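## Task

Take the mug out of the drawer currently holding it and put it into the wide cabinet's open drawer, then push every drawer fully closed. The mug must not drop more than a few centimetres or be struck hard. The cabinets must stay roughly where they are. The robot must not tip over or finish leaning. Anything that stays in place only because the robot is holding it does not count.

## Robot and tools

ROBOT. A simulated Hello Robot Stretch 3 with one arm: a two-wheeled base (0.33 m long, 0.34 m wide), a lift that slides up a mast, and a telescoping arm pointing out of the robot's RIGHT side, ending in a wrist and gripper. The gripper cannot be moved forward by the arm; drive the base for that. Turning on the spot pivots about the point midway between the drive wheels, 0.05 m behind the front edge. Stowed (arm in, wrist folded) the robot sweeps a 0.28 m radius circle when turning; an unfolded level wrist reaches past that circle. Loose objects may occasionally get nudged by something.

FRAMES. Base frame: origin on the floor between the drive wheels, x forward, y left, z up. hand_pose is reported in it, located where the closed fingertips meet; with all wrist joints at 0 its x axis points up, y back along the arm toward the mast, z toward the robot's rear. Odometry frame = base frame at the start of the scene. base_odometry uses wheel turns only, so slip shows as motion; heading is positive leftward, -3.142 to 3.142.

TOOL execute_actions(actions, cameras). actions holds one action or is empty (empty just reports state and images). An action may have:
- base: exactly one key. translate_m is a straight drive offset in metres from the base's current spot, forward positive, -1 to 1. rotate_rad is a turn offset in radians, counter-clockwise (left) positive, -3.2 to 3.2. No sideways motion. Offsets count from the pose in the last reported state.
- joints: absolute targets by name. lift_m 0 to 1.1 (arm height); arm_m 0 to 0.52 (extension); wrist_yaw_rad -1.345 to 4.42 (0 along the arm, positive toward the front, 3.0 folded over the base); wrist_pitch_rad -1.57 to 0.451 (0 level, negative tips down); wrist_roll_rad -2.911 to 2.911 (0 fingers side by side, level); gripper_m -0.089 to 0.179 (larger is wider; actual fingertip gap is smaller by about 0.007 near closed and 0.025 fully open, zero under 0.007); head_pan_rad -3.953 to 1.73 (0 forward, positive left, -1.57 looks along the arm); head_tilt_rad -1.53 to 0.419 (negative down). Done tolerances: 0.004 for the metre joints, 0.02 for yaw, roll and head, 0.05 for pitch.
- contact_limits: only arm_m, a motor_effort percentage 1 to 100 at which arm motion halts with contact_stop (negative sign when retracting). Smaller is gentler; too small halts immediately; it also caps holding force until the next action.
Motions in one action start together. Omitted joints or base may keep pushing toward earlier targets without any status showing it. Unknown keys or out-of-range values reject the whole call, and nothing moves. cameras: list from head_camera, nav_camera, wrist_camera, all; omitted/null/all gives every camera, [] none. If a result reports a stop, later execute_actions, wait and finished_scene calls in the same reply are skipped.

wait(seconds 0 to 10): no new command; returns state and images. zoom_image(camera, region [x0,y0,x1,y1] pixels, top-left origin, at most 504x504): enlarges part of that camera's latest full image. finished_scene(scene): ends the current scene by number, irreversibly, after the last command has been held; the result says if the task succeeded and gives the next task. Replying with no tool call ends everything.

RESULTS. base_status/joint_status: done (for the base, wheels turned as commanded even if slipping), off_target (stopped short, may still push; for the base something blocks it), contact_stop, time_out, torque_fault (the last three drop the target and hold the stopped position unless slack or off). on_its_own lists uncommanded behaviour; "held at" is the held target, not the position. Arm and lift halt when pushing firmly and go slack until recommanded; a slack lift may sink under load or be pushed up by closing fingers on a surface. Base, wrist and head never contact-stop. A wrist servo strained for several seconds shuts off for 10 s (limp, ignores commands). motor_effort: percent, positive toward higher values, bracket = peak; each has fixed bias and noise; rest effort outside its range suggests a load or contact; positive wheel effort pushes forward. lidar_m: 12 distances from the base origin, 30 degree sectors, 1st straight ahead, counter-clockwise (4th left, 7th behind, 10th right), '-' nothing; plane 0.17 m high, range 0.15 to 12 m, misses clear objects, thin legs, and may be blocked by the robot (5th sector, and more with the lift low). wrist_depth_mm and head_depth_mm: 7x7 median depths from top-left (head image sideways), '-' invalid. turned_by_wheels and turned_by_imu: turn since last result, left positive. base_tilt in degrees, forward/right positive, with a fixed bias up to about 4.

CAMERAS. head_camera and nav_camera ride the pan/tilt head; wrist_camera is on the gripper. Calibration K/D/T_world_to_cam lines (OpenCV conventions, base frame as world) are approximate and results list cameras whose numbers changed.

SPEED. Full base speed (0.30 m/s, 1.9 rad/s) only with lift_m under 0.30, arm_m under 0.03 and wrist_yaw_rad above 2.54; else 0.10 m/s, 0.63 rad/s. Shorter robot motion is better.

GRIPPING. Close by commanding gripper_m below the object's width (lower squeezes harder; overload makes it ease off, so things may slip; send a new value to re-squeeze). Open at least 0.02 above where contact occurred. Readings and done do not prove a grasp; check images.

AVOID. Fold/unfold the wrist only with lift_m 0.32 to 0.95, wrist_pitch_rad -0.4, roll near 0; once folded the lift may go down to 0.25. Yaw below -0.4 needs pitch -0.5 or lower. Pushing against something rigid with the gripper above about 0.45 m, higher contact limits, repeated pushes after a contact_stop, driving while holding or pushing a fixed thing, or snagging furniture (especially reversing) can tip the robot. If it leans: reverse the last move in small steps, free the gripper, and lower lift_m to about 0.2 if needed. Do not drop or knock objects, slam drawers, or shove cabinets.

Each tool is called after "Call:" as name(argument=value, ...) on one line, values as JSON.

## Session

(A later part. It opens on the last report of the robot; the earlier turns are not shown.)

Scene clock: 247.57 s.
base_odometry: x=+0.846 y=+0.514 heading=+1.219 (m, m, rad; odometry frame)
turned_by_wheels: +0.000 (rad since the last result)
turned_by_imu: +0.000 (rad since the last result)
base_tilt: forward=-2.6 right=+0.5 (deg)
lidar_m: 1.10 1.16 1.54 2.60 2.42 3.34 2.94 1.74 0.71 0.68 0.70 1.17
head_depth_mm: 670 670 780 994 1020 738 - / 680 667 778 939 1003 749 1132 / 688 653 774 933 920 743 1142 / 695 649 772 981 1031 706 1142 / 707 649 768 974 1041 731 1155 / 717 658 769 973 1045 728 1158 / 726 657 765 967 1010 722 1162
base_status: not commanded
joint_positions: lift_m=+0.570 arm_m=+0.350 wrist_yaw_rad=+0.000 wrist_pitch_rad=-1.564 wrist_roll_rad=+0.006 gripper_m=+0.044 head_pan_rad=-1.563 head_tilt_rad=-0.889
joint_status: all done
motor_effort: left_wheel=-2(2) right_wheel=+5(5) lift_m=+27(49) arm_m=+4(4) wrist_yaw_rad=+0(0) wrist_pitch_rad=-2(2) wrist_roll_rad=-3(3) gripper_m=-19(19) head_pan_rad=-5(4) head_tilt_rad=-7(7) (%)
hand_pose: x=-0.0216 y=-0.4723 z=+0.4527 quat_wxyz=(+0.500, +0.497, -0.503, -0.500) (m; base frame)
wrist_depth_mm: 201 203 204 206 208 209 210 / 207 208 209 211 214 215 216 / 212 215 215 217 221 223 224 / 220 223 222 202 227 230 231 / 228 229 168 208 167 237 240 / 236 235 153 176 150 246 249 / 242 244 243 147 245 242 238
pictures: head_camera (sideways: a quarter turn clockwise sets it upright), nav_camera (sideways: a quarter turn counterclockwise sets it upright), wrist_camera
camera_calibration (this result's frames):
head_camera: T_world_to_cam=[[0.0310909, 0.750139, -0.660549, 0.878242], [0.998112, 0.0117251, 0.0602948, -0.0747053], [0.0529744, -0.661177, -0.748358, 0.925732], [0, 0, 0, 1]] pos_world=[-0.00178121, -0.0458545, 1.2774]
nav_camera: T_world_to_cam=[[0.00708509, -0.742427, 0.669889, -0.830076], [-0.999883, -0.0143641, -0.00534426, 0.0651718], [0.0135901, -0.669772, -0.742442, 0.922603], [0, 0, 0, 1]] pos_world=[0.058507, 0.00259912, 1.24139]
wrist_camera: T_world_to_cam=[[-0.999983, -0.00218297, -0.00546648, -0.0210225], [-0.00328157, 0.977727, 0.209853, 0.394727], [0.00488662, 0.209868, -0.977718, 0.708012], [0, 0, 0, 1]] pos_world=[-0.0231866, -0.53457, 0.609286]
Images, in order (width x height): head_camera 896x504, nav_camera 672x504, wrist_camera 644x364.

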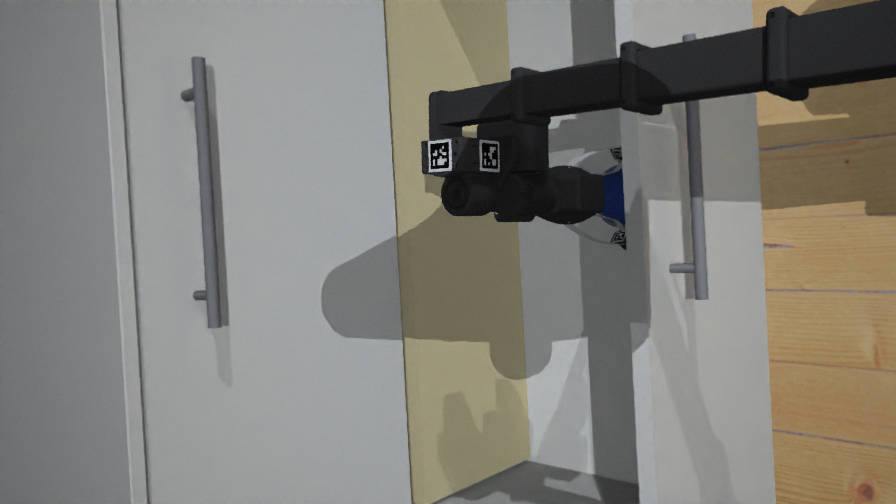

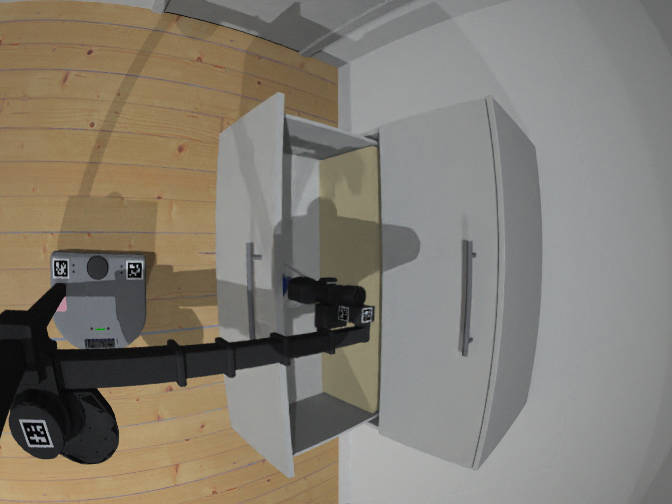

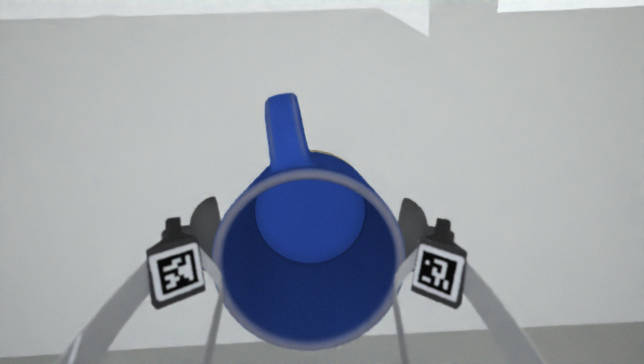

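Call:
execute_actions(actions=[{"joints": {"lift_m": 0.557}}], cameras=[])

Call:
execute_actions(actions=[{"joints": {"gripper_m": 0.14}}], cameras=["wrist_camera"])

Call:
execute_actions(actions=[{"joints": {"lift_m": 0.83}}], cameras=["wrist_camera"])

Call:
execute_actions(actions=[{"joints": {"arm_m": 0.02, "gripper_m": 0.03}}], cameras=[])

Call:
execute_actions(actions=[{"joints": {"lift_m": 0.36}}], cameras=["head_camera", "nav_camera"])

Scene clock: 256.27 s.
base_odometry: x=+0.846 y=+0.514 heading=+1.219 (m, m, rad; odometry frame)
turned_by_wheels: +0.000 (rad since the last result)
turned_by_imu: +0.000 (rad since the last result)
base_tilt: forward=-2.6 right=+0.5 (deg)
lidar_m: 1.10 1.16 1.54 2.59 2.42 3.34 2.94 1.75 0.71 0.68 0.69 1.17
head_depth_mm: 668 668 781 995 1020 753 - / 677 667 780 948 1002 748 1134 / 687 651 777 941 923 742 1147 / 700 649 770 981 1038 704 1147 / 708 646 769 978 1045 734 1152 / 719 657 765 972 1045 727 1157 / 729 657 764 967 1009 723 1163
base_status: not commanded
joint_positions: lift_m=+0.557 arm_m=+0.350 wrist_yaw_rad=+0.000 wrist_pitch_rad=-1.564 wrist_roll_rad=+0.006 gripper_m=+0.044 head_pan_rad=-1.563 head_tilt_rad=-0.889
joint_status: all done
motor_effort: left_wheel=-2(2) right_wheel=+5(5) lift_m=+27(27) arm_m=+4(4) wrist_yaw_rad=+1(0) wrist_pitch_rad=-2(2) wrist_roll_rad=-3(3) gripper_m=-19(19) head_pan_rad=-4(4) head_tilt_rad=-6(7) (%)
hand_pose: x=-0.0216 y=-0.4723 z=+0.4397 quat_wxyz=(+0.500, +0.497, -0.503, -0.500) (m; base frame)
wrist_depth_mm: 189 190 192 193 195 197 199 / 195 196 197 199 201 202 204 / 201 203 204 204 207 209 211 / 207 210 209 201 213 215 218 / 215 215 167 209 167 223 225 / 222 220 153 176 150 231 233 / 228 231 232 147 235 236 238
pictures: none
No camera images: the call's "cameras" was empty. Leave "cameras" out to get every camera's image.

Scene clock: 257.73 s.
base_odometry: x=+0.846 y=+0.514 heading=+1.219 (m, m, rad; odometry frame)
turned_by_wheels: +0.000 (rad since the last result)
turned_by_imu: +0.000 (rad since the last result)
base_tilt: forward=-2.6 right=+0.4 (deg)
lidar_m: 1.10 1.16 1.54 2.60 2.41 3.36 2.95 1.74 0.71 0.68 0.69 1.17
head_depth_mm: 669 668 782 996 1021 754 - / 679 667 779 948 - 749 1135 / 689 652 776 938 915 744 1140 / 698 649 773 980 1034 704 1143 / 707 647 770 976 1042 732 1150 / 719 659 765 973 1044 729 1154 / 728 657 764 967 1010 720 1163
base_status: not commanded
joint_positions: lift_m=+0.557 arm_m=+0.350 wrist_yaw_rad=+0.000 wrist_pitch_rad=-1.566 wrist_roll_rad=+0.006 gripper_m=+0.140 head_pan_rad=-1.563 head_tilt_rad=-0.889
joint_status: all done
motor_effort: left_wheel=-2(2) right_wheel=+5(5) lift_m=+27(27) arm_m=+4(4) wrist_yaw_rad=+0(0) wrist_pitch_rad=-2(2) wrist_roll_rad=-3(3) gripper_m=+1(83) head_pan_rad=-4(3) head_tilt_rad=-6(7) (%)
hand_pose: x=-0.0216 y=-0.4719 z=+0.4397 quat_wxyz=(+0.500, +0.497, -0.502, -0.501) (m; base frame)
wrist_depth_mm: 189 191 192 194 194 197 198 / 196 196 198 200 200 203 205 / 201 202 203 204 207 209 211 / 207 209 210 151 213 216 218 / 215 214 209 211 219 223 226 / 219 226 171 183 226 - 233 / 230 231 231 152 235 234 238
pictures: wrist_camera
camera_calibration (this result's frames):
wrist_camera: T_world_to_cam=[[-0.999983, -0.00217373, -0.00547019, -0.0210864], [-0.0032815, 0.977375, 0.211491, 0.396141], [0.0048867, 0.211505, -0.977365, 0.695868], [0, 0, 0, 1]] pos_world=[-0.0231866, -0.534403, 0.596221]
Images, in order (width x height): wrist_camera 644x364.

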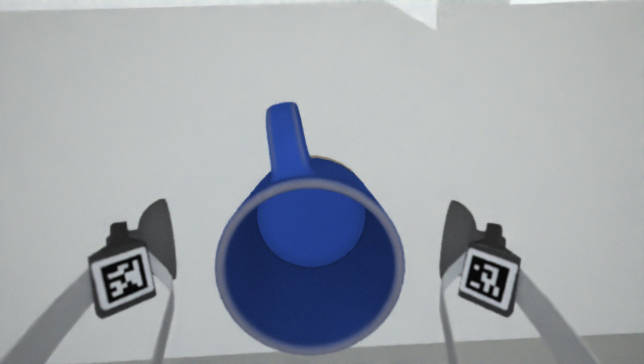

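Scene clock: 261.03 s.
base_odometry: x=+0.846 y=+0.514 heading=+1.219 (m, m, rad; odometry frame)
turned_by_wheels: +0.000 (rad since the last result)
turned_by_imu: +0.000 (rad since the last result)
base_tilt: forward=-2.7 right=+0.4 (deg)
lidar_m: 1.10 1.16 1.54 2.60 2.42 3.35 2.94 1.75 0.71 0.68 0.70 1.17
head_depth_mm: 670 654 - 1038 1016 756 1130 / 678 639 819 976 1022 750 1142 / 688 640 - 1029 1028 744 1141 / 698 649 771 978 1032 704 1148 / 707 648 769 973 1041 732 1150 / 719 657 765 970 1045 727 1159 / 728 654 764 967 1009 722 1162
base_status: not commanded
joint_positions: lift_m=+0.830 arm_m=+0.350 wrist_yaw_rad=+0.000 wrist_pitch_rad=-1.566 wrist_roll_rad=+0.006 gripper_m=+0.140 head_pan_rad=-1.563 head_tilt_rad=-0.889
joint_status: all done
motor_effort: left_wheel=-2(2) right_wheel=+4(6) lift_m=+54(57) arm_m=+3(4) wrist_yaw_rad=+0(0) wrist_pitch_rad=-2(2) wrist_roll_rad=-3(3) gripper_m=+1(0) head_pan_rad=-5(3) head_tilt_rad=-7(7) (%)
hand_pose: x=-0.0216 y=-0.4719 z=+0.7119 quat_wxyz=(+0.500, +0.497, -0.502, -0.501) (m; base frame)
wrist_depth_mm: 438 439 447 446 447 454 452 / 452 456 456 464 466 469 468 / 458 471 471 474 478 482 480 / 478 483 485 486 494 503 481 / 474 496 489 475 459 464 431 / 379 321 333 327 319 - 305 / 262 258 253 250 246 241 238
pictures: wrist_camera
camera_calibration (this result's frames):
wrist_camera: T_world_to_cam=[[-0.999983, -0.00217363, -0.00547018, -0.0195976], [-0.0032814, 0.977375, 0.211491, 0.338583], [0.00488671, 0.211505, -0.977365, 0.961866], [0, 0, 0, 1]] pos_world=[-0.0231866, -0.534404, 0.86838]
Images, in order (width x height): wrist_camera 644x364.

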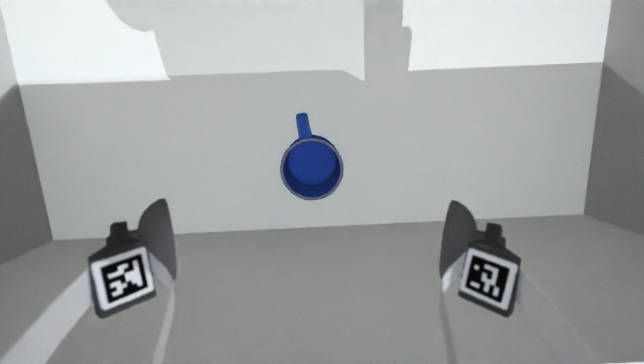

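Scene clock: 264.67 s.
base_odometry: x=+0.846 y=+0.514 heading=+1.219 (m, m, rad; odometry frame)
turned_by_wheels: +0.000 (rad since the last result)
turned_by_imu: +0.000 (rad since the last result)
base_tilt: forward=-2.7 right=+0.5 (deg)
lidar_m: 1.10 1.16 1.55 2.60 2.42 3.34 2.93 1.74 0.72 0.68 0.69 1.16
head_depth_mm: 670 670 783 992 1066 - 1093 / 679 667 779 990 1066 - - / 689 651 776 984 1045 - - / 700 649 773 981 1030 705 1146 / 708 648 771 979 1038 730 1152 / 720 659 768 972 1042 728 1156 / 730 655 763 966 1011 722 1164
base_status: not commanded
joint_positions: lift_m=+0.830 arm_m=+0.020 wrist_yaw_rad=+0.000 wrist_pitch_rad=-1.566 wrist_roll_rad=+0.005 gripper_m=+0.030 head_pan_rad=-1.563 head_tilt_rad=-0.889
joint_status: all done
motor_effort: left_wheel=-2(2) right_wheel=+5(5) lift_m=+54(54) arm_m=-2(0) wrist_yaw_rad=+0(0) wrist_pitch_rad=-2(2) wrist_roll_rad=-3(3) gripper_m=+0(81) head_pan_rad=-4(4) head_tilt_rad=-7(6) (%)
hand_pose: x=-0.0216 y=-0.1424 z=+0.7119 quat_wxyz=(+0.500, +0.498, -0.502, -0.500) (m; base frame)
wrist_depth_mm: 452 459 804 823 825 832 828 / 818 832 836 838 846 857 847 / 838 845 876 866 861 859 880 / 867 883 887 - 880 890 916 / 902 913 906 - 932 951 954 / 931 948 956 948 965 970 972 / 950 955 970 - 989 991 -
pictures: none
No camera images: the call's "cameras" was empty. Leave "cameras" out to get every camera's image.

Scene clock: 269.77 s.
base_odometry: x=+0.846 y=+0.514 heading=+1.219 (m, m, rad; odometry frame)
turned_by_wheels: +0.000 (rad since the last result)
turned_by_imu: +0.000 (rad since the last result)
base_tilt: forward=-2.6 right=+0.4 (deg)
lidar_m: 1.10 1.16 1.55 2.59 2.42 3.34 2.94 1.75 0.71 0.68 0.69 1.17
head_depth_mm: 670 670 780 995 1017 754 1132 / 680 667 778 989 1023 750 1159 / 690 653 776 984 1031 745 1163 / 698 650 772 981 1028 705 1146 / 707 649 770 976 1039 732 1154 / 717 659 766 971 1046 729 1159 / 729 658 766 968 1010 721 1162
base_status: not commanded
joint_positions: lift_m=+0.360 arm_m=+0.020 wrist_yaw_rad=+0.000 wrist_pitch_rad=-1.566 wrist_roll_rad=+0.005 gripper_m=+0.030 head_pan_rad=-1.563 head_tilt_rad=-0.889
joint_status: all done
motor_effort: left_wheel=-2(2) right_wheel=+5(5) lift_m=+24(47) arm_m=-2(2) wrist_yaw_rad=+0(0) wrist_pitch_rad=-2(2) wrist_roll_rad=-3(3) gripper_m=+0(0) head_pan_rad=-4(3) head_tilt_rad=-7(7) (%)
hand_pose: x=-0.0216 y=-0.1423 z=+0.2428 quat_wxyz=(+0.500, +0.498, -0.502, -0.500) (m; base frame)
wrist_depth_mm: 362 362 371 372 375 377 380 / 376 376 379 382 385 387 392 / 386 388 390 396 399 398 405 / 399 400 402 - - 414 416 / 413 415 419 - - - 431 / 424 426 - - - - 448 / 441 442 450 - - - 468
pictures: head_camera (sideways: a quarter turn clockwise sets it upright), nav_camera (sideways: a quarter turn counterclockwise sets it upright)
camera_calibration (this result's frames):
head_camera: T_world_to_cam=[[0.0310912, 0.750143, -0.660545, 0.878236], [0.998112, 0.0117244, 0.0602948, -0.0747054], [0.0529742, -0.661172, -0.748362, 0.925737], [0, 0, 0, 1]] pos_world=[-0.00178123, -0.0458543, 1.2774]
nav_camera: T_world_to_cam=[[0.00708486, -0.742432, 0.669884, -0.83007], [-0.999883, -0.0143637, -0.00534431, 0.0651718], [0.0135898, -0.669768, -0.742446, 0.922608], [0, 0, 0, 1]] pos_world=[0.058507, 0.00259948, 1.24139]
Images, in order (width x height): head_camera 896x504, nav_camera 672x504.

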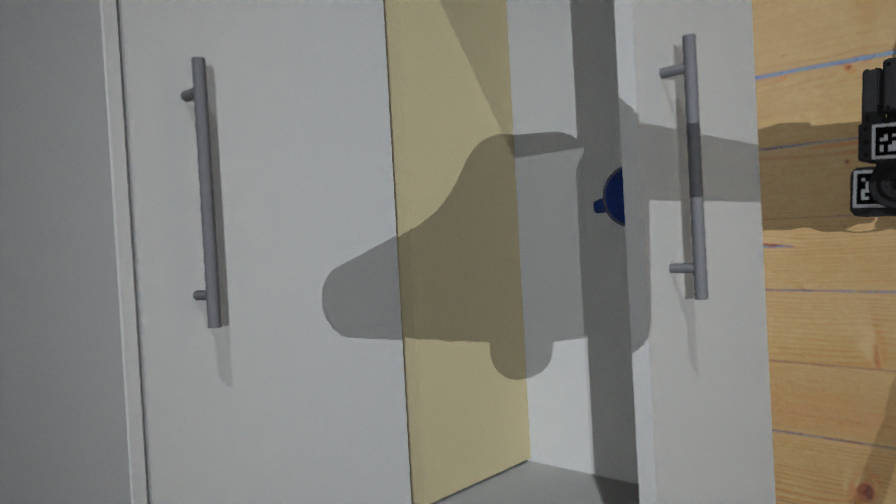

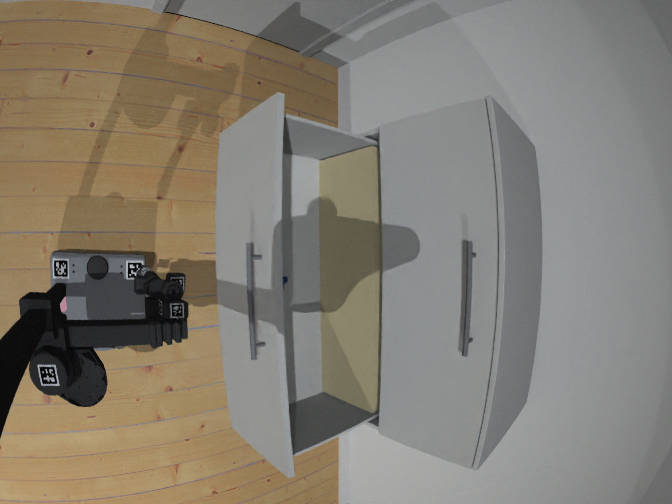

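Call:
execute_actions(actions=[{"joints": {"arm_m": 0.50}, "contact_limits": {"arm_m": 25}}], cameras=["head_camera", "nav_camera"])

Scene clock: 277.27 s.
base_odometry: x=+0.846 y=+0.514 heading=+1.220 (m, m, rad; odometry frame)
turned_by_wheels: +0.000 (rad since the last result)
turned_by_imu: -0.012 (rad since the last result)
base_tilt: forward=-2.6 right=+0.4 (deg)
lidar_m: 1.10 1.16 1.53 2.60 2.40 3.53 2.94 1.76 0.72 0.68 0.70 1.17
head_depth_mm: 662 674 787 949 1193 1269 1132 / 672 659 784 943 1166 1284 1131 / 680 667 780 913 1269 1285 1140 / 691 650 775 907 1124 1290 1145 / 701 648 770 922 1157 1295 1150 / 709 658 767 921 1142 1306 1158 / 719 656 763 913 1180 1307 1163
base_status: not commanded
joint_positions: lift_m=+0.360 arm_m=+0.466 wrist_yaw_rad=+0.007 wrist_pitch_rad=-1.579 wrist_roll_rad=-0.020 gripper_m=+0.030 head_pan_rad=-1.564 head_tilt_rad=-0.892
joint_status: arm_m contact_stop (moved +0.446 of +0.480)
on_its_own: arm_m is slack since a contact_stop, until your next command for it (your +0.500 is given up)
motor_effort: left_wheel=+1(8) right_wheel=-4(17) lift_m=+28(28) arm_m=+1(29) wrist_yaw_rad=-6(19) wrist_pitch_rad=+4(16) wrist_roll_rad=+10(23) gripper_m=+0(0) head_pan_rad=-3(4) head_tilt_rad=-4(7) (%)
contact_limits: arm_m 25 (drawing in: default 23, maximum 38; extending or still: default 33, maximum 54)
hand_pose: x=-0.0218 y=-0.5852 z=+0.2430 quat_wxyz=(+0.505, +0.509, -0.491, -0.496) (m; base frame)
wrist_depth_mm: 112 106 108 110 113 116 106 / 215 195 202 205 177 184 89 / 387 83 85 86 88 400 404 / 396 397 401 404 412 412 415 / 414 412 415 419 425 430 432 / 427 430 441 441 440 448 449 / 442 446 453 453 455 462 472
pictures: head_camera (sideways: a quarter turn clockwise sets it upright), nav_camera (sideways: a quarter turn counterclockwise sets it upright)
camera_calibration (this result's frames):
head_camera: T_world_to_cam=[[0.0316795, 0.752273, -0.65809, 0.875033], [0.998122, 0.0107248, 0.0603079, -0.0747223], [0.0524259, -0.658765, -0.75052, 0.928548], [0, 0, 0, 1]] pos_world=[-0.00181863, -0.0457677, 1.27725]
nav_camera: T_world_to_cam=[[0.00650287, -0.744623, 0.667454, -0.826899], [-0.999894, -0.0135424, -0.00536634, 0.0652006], [0.0130348, -0.667348, -0.744632, 0.925454], [0, 0, 0, 1]] pos_world=[0.0585077, 0.00275511, 1.24139]
Images, in order (width x height): head_camera 896x504, nav_camera 672x504.

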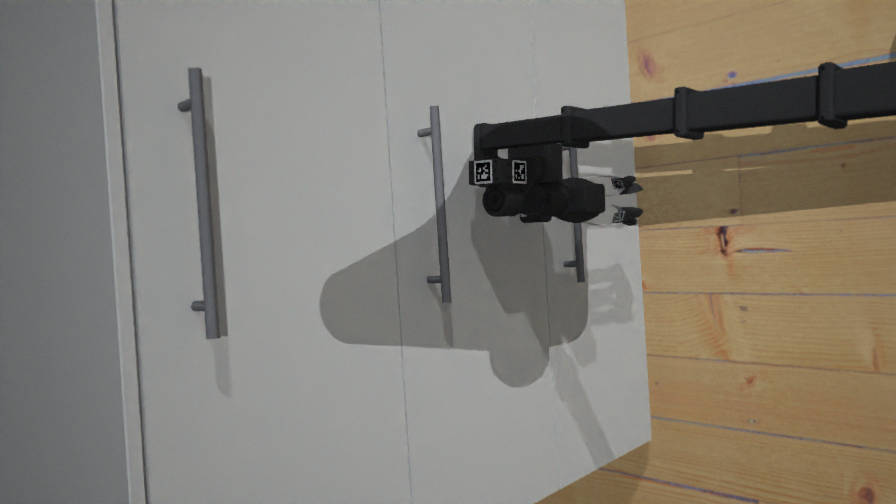

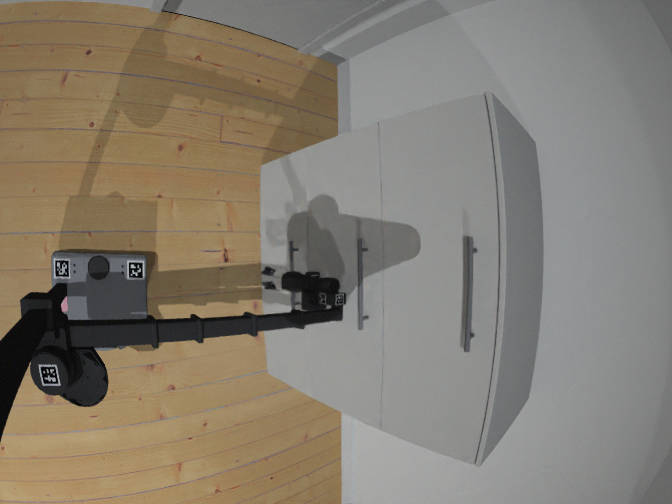

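Call:
execute_actions(actions=[{"joints": {"arm_m": 0.40, "head_pan_rad": -3.1, "head_tilt_rad": -0.3}}], cameras=["head_camera"])

Scene clock: 282.53 s.
base_odometry: x=+0.846 y=+0.514 heading=+1.220 (m, m, rad; odometry frame)
turned_by_wheels: +0.000 (rad since the last result)
turned_by_imu: +0.000 (rad since the last result)
base_tilt: forward=-2.7 right=+0.5 (deg)
lidar_m: 1.10 1.16 1.53 2.60 2.40 3.51 2.94 1.77 0.72 0.68 0.69 1.17
head_depth_mm: 3173 3301 3441 3575 2919 2105 1634 / 3190 3326 3443 3640 2979 2116 1644 / 3168 3316 3484 3700 3030 2136 1641 / 3253 3366 3433 3636 2992 2145 1661 / 3220 3362 3529 2980 3011 2157 1672 / 3232 3363 3554 3749 3096 2164 1670 / 3215 3324 3299 3246 2951 2186 1676
base_status: not commanded
joint_positions: lift_m=+0.360 arm_m=+0.400 wrist_yaw_rad=+0.002 wrist_pitch_rad=-1.571 wrist_roll_rad=-0.007 gripper_m=+0.030 head_pan_rad=-3.093 head_tilt_rad=-0.310
joint_status: all done
motor_effort: left_wheel=+1(1) right_wheel=+0(4) lift_m=+28(28) arm_m=-2(4) wrist_yaw_rad=-1(5) wrist_pitch_rad=+0(4) wrist_roll_rad=+3(9) gripper_m=+0(0) head_pan_rad=-4(52) head_tilt_rad=+7(50) (%)
hand_pose: x=-0.0217 y=-0.5211 z=+0.2428 quat_wxyz=(+0.502, +0.502, -0.497, -0.498) (m; base frame)
wrist_depth_mm: 309 317 328 367 371 377 376 / 374 373 376 382 387 385 389 / 383 386 389 392 397 399 405 / 397 402 403 407 410 417 416 / 410 415 413 419 426 430 429 / 424 430 436 436 443 445 450 / 440 443 446 453 459 460 463
pictures: head_camera (sideways: a quarter turn clockwise sets it upright)
camera_calibration (this result's frames):
head_camera: T_world_to_cam=[[0.267822, -0.0237635, -0.963175, 1.27141], [0.0850972, -0.995205, 0.048216, -0.0534527], [-0.959703, -0.0948769, -0.264516, 0.302393], [0, 0, 0, 1]] pos_world=[-0.0457558, 0.00570684, 1.30716]
Images, in order (width x height): head_camera 896x504.

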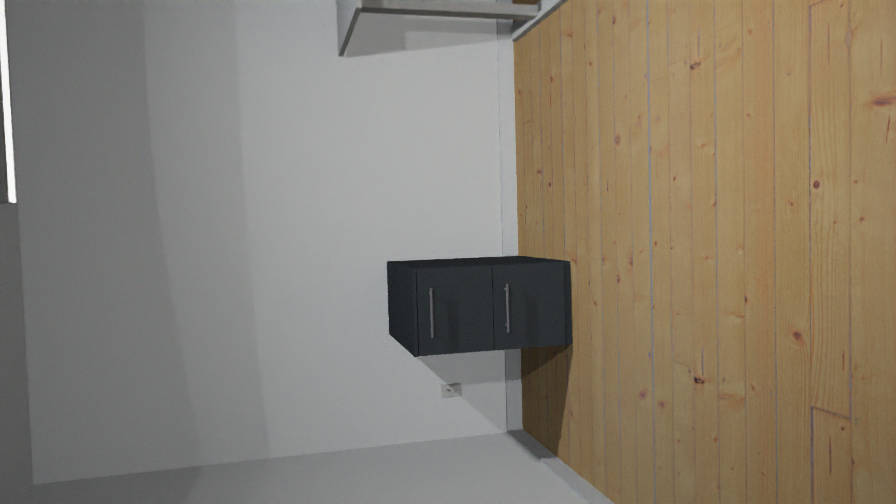

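All closed.

Call:
finished_scene(scene=1)

The scene is finished: the task was done.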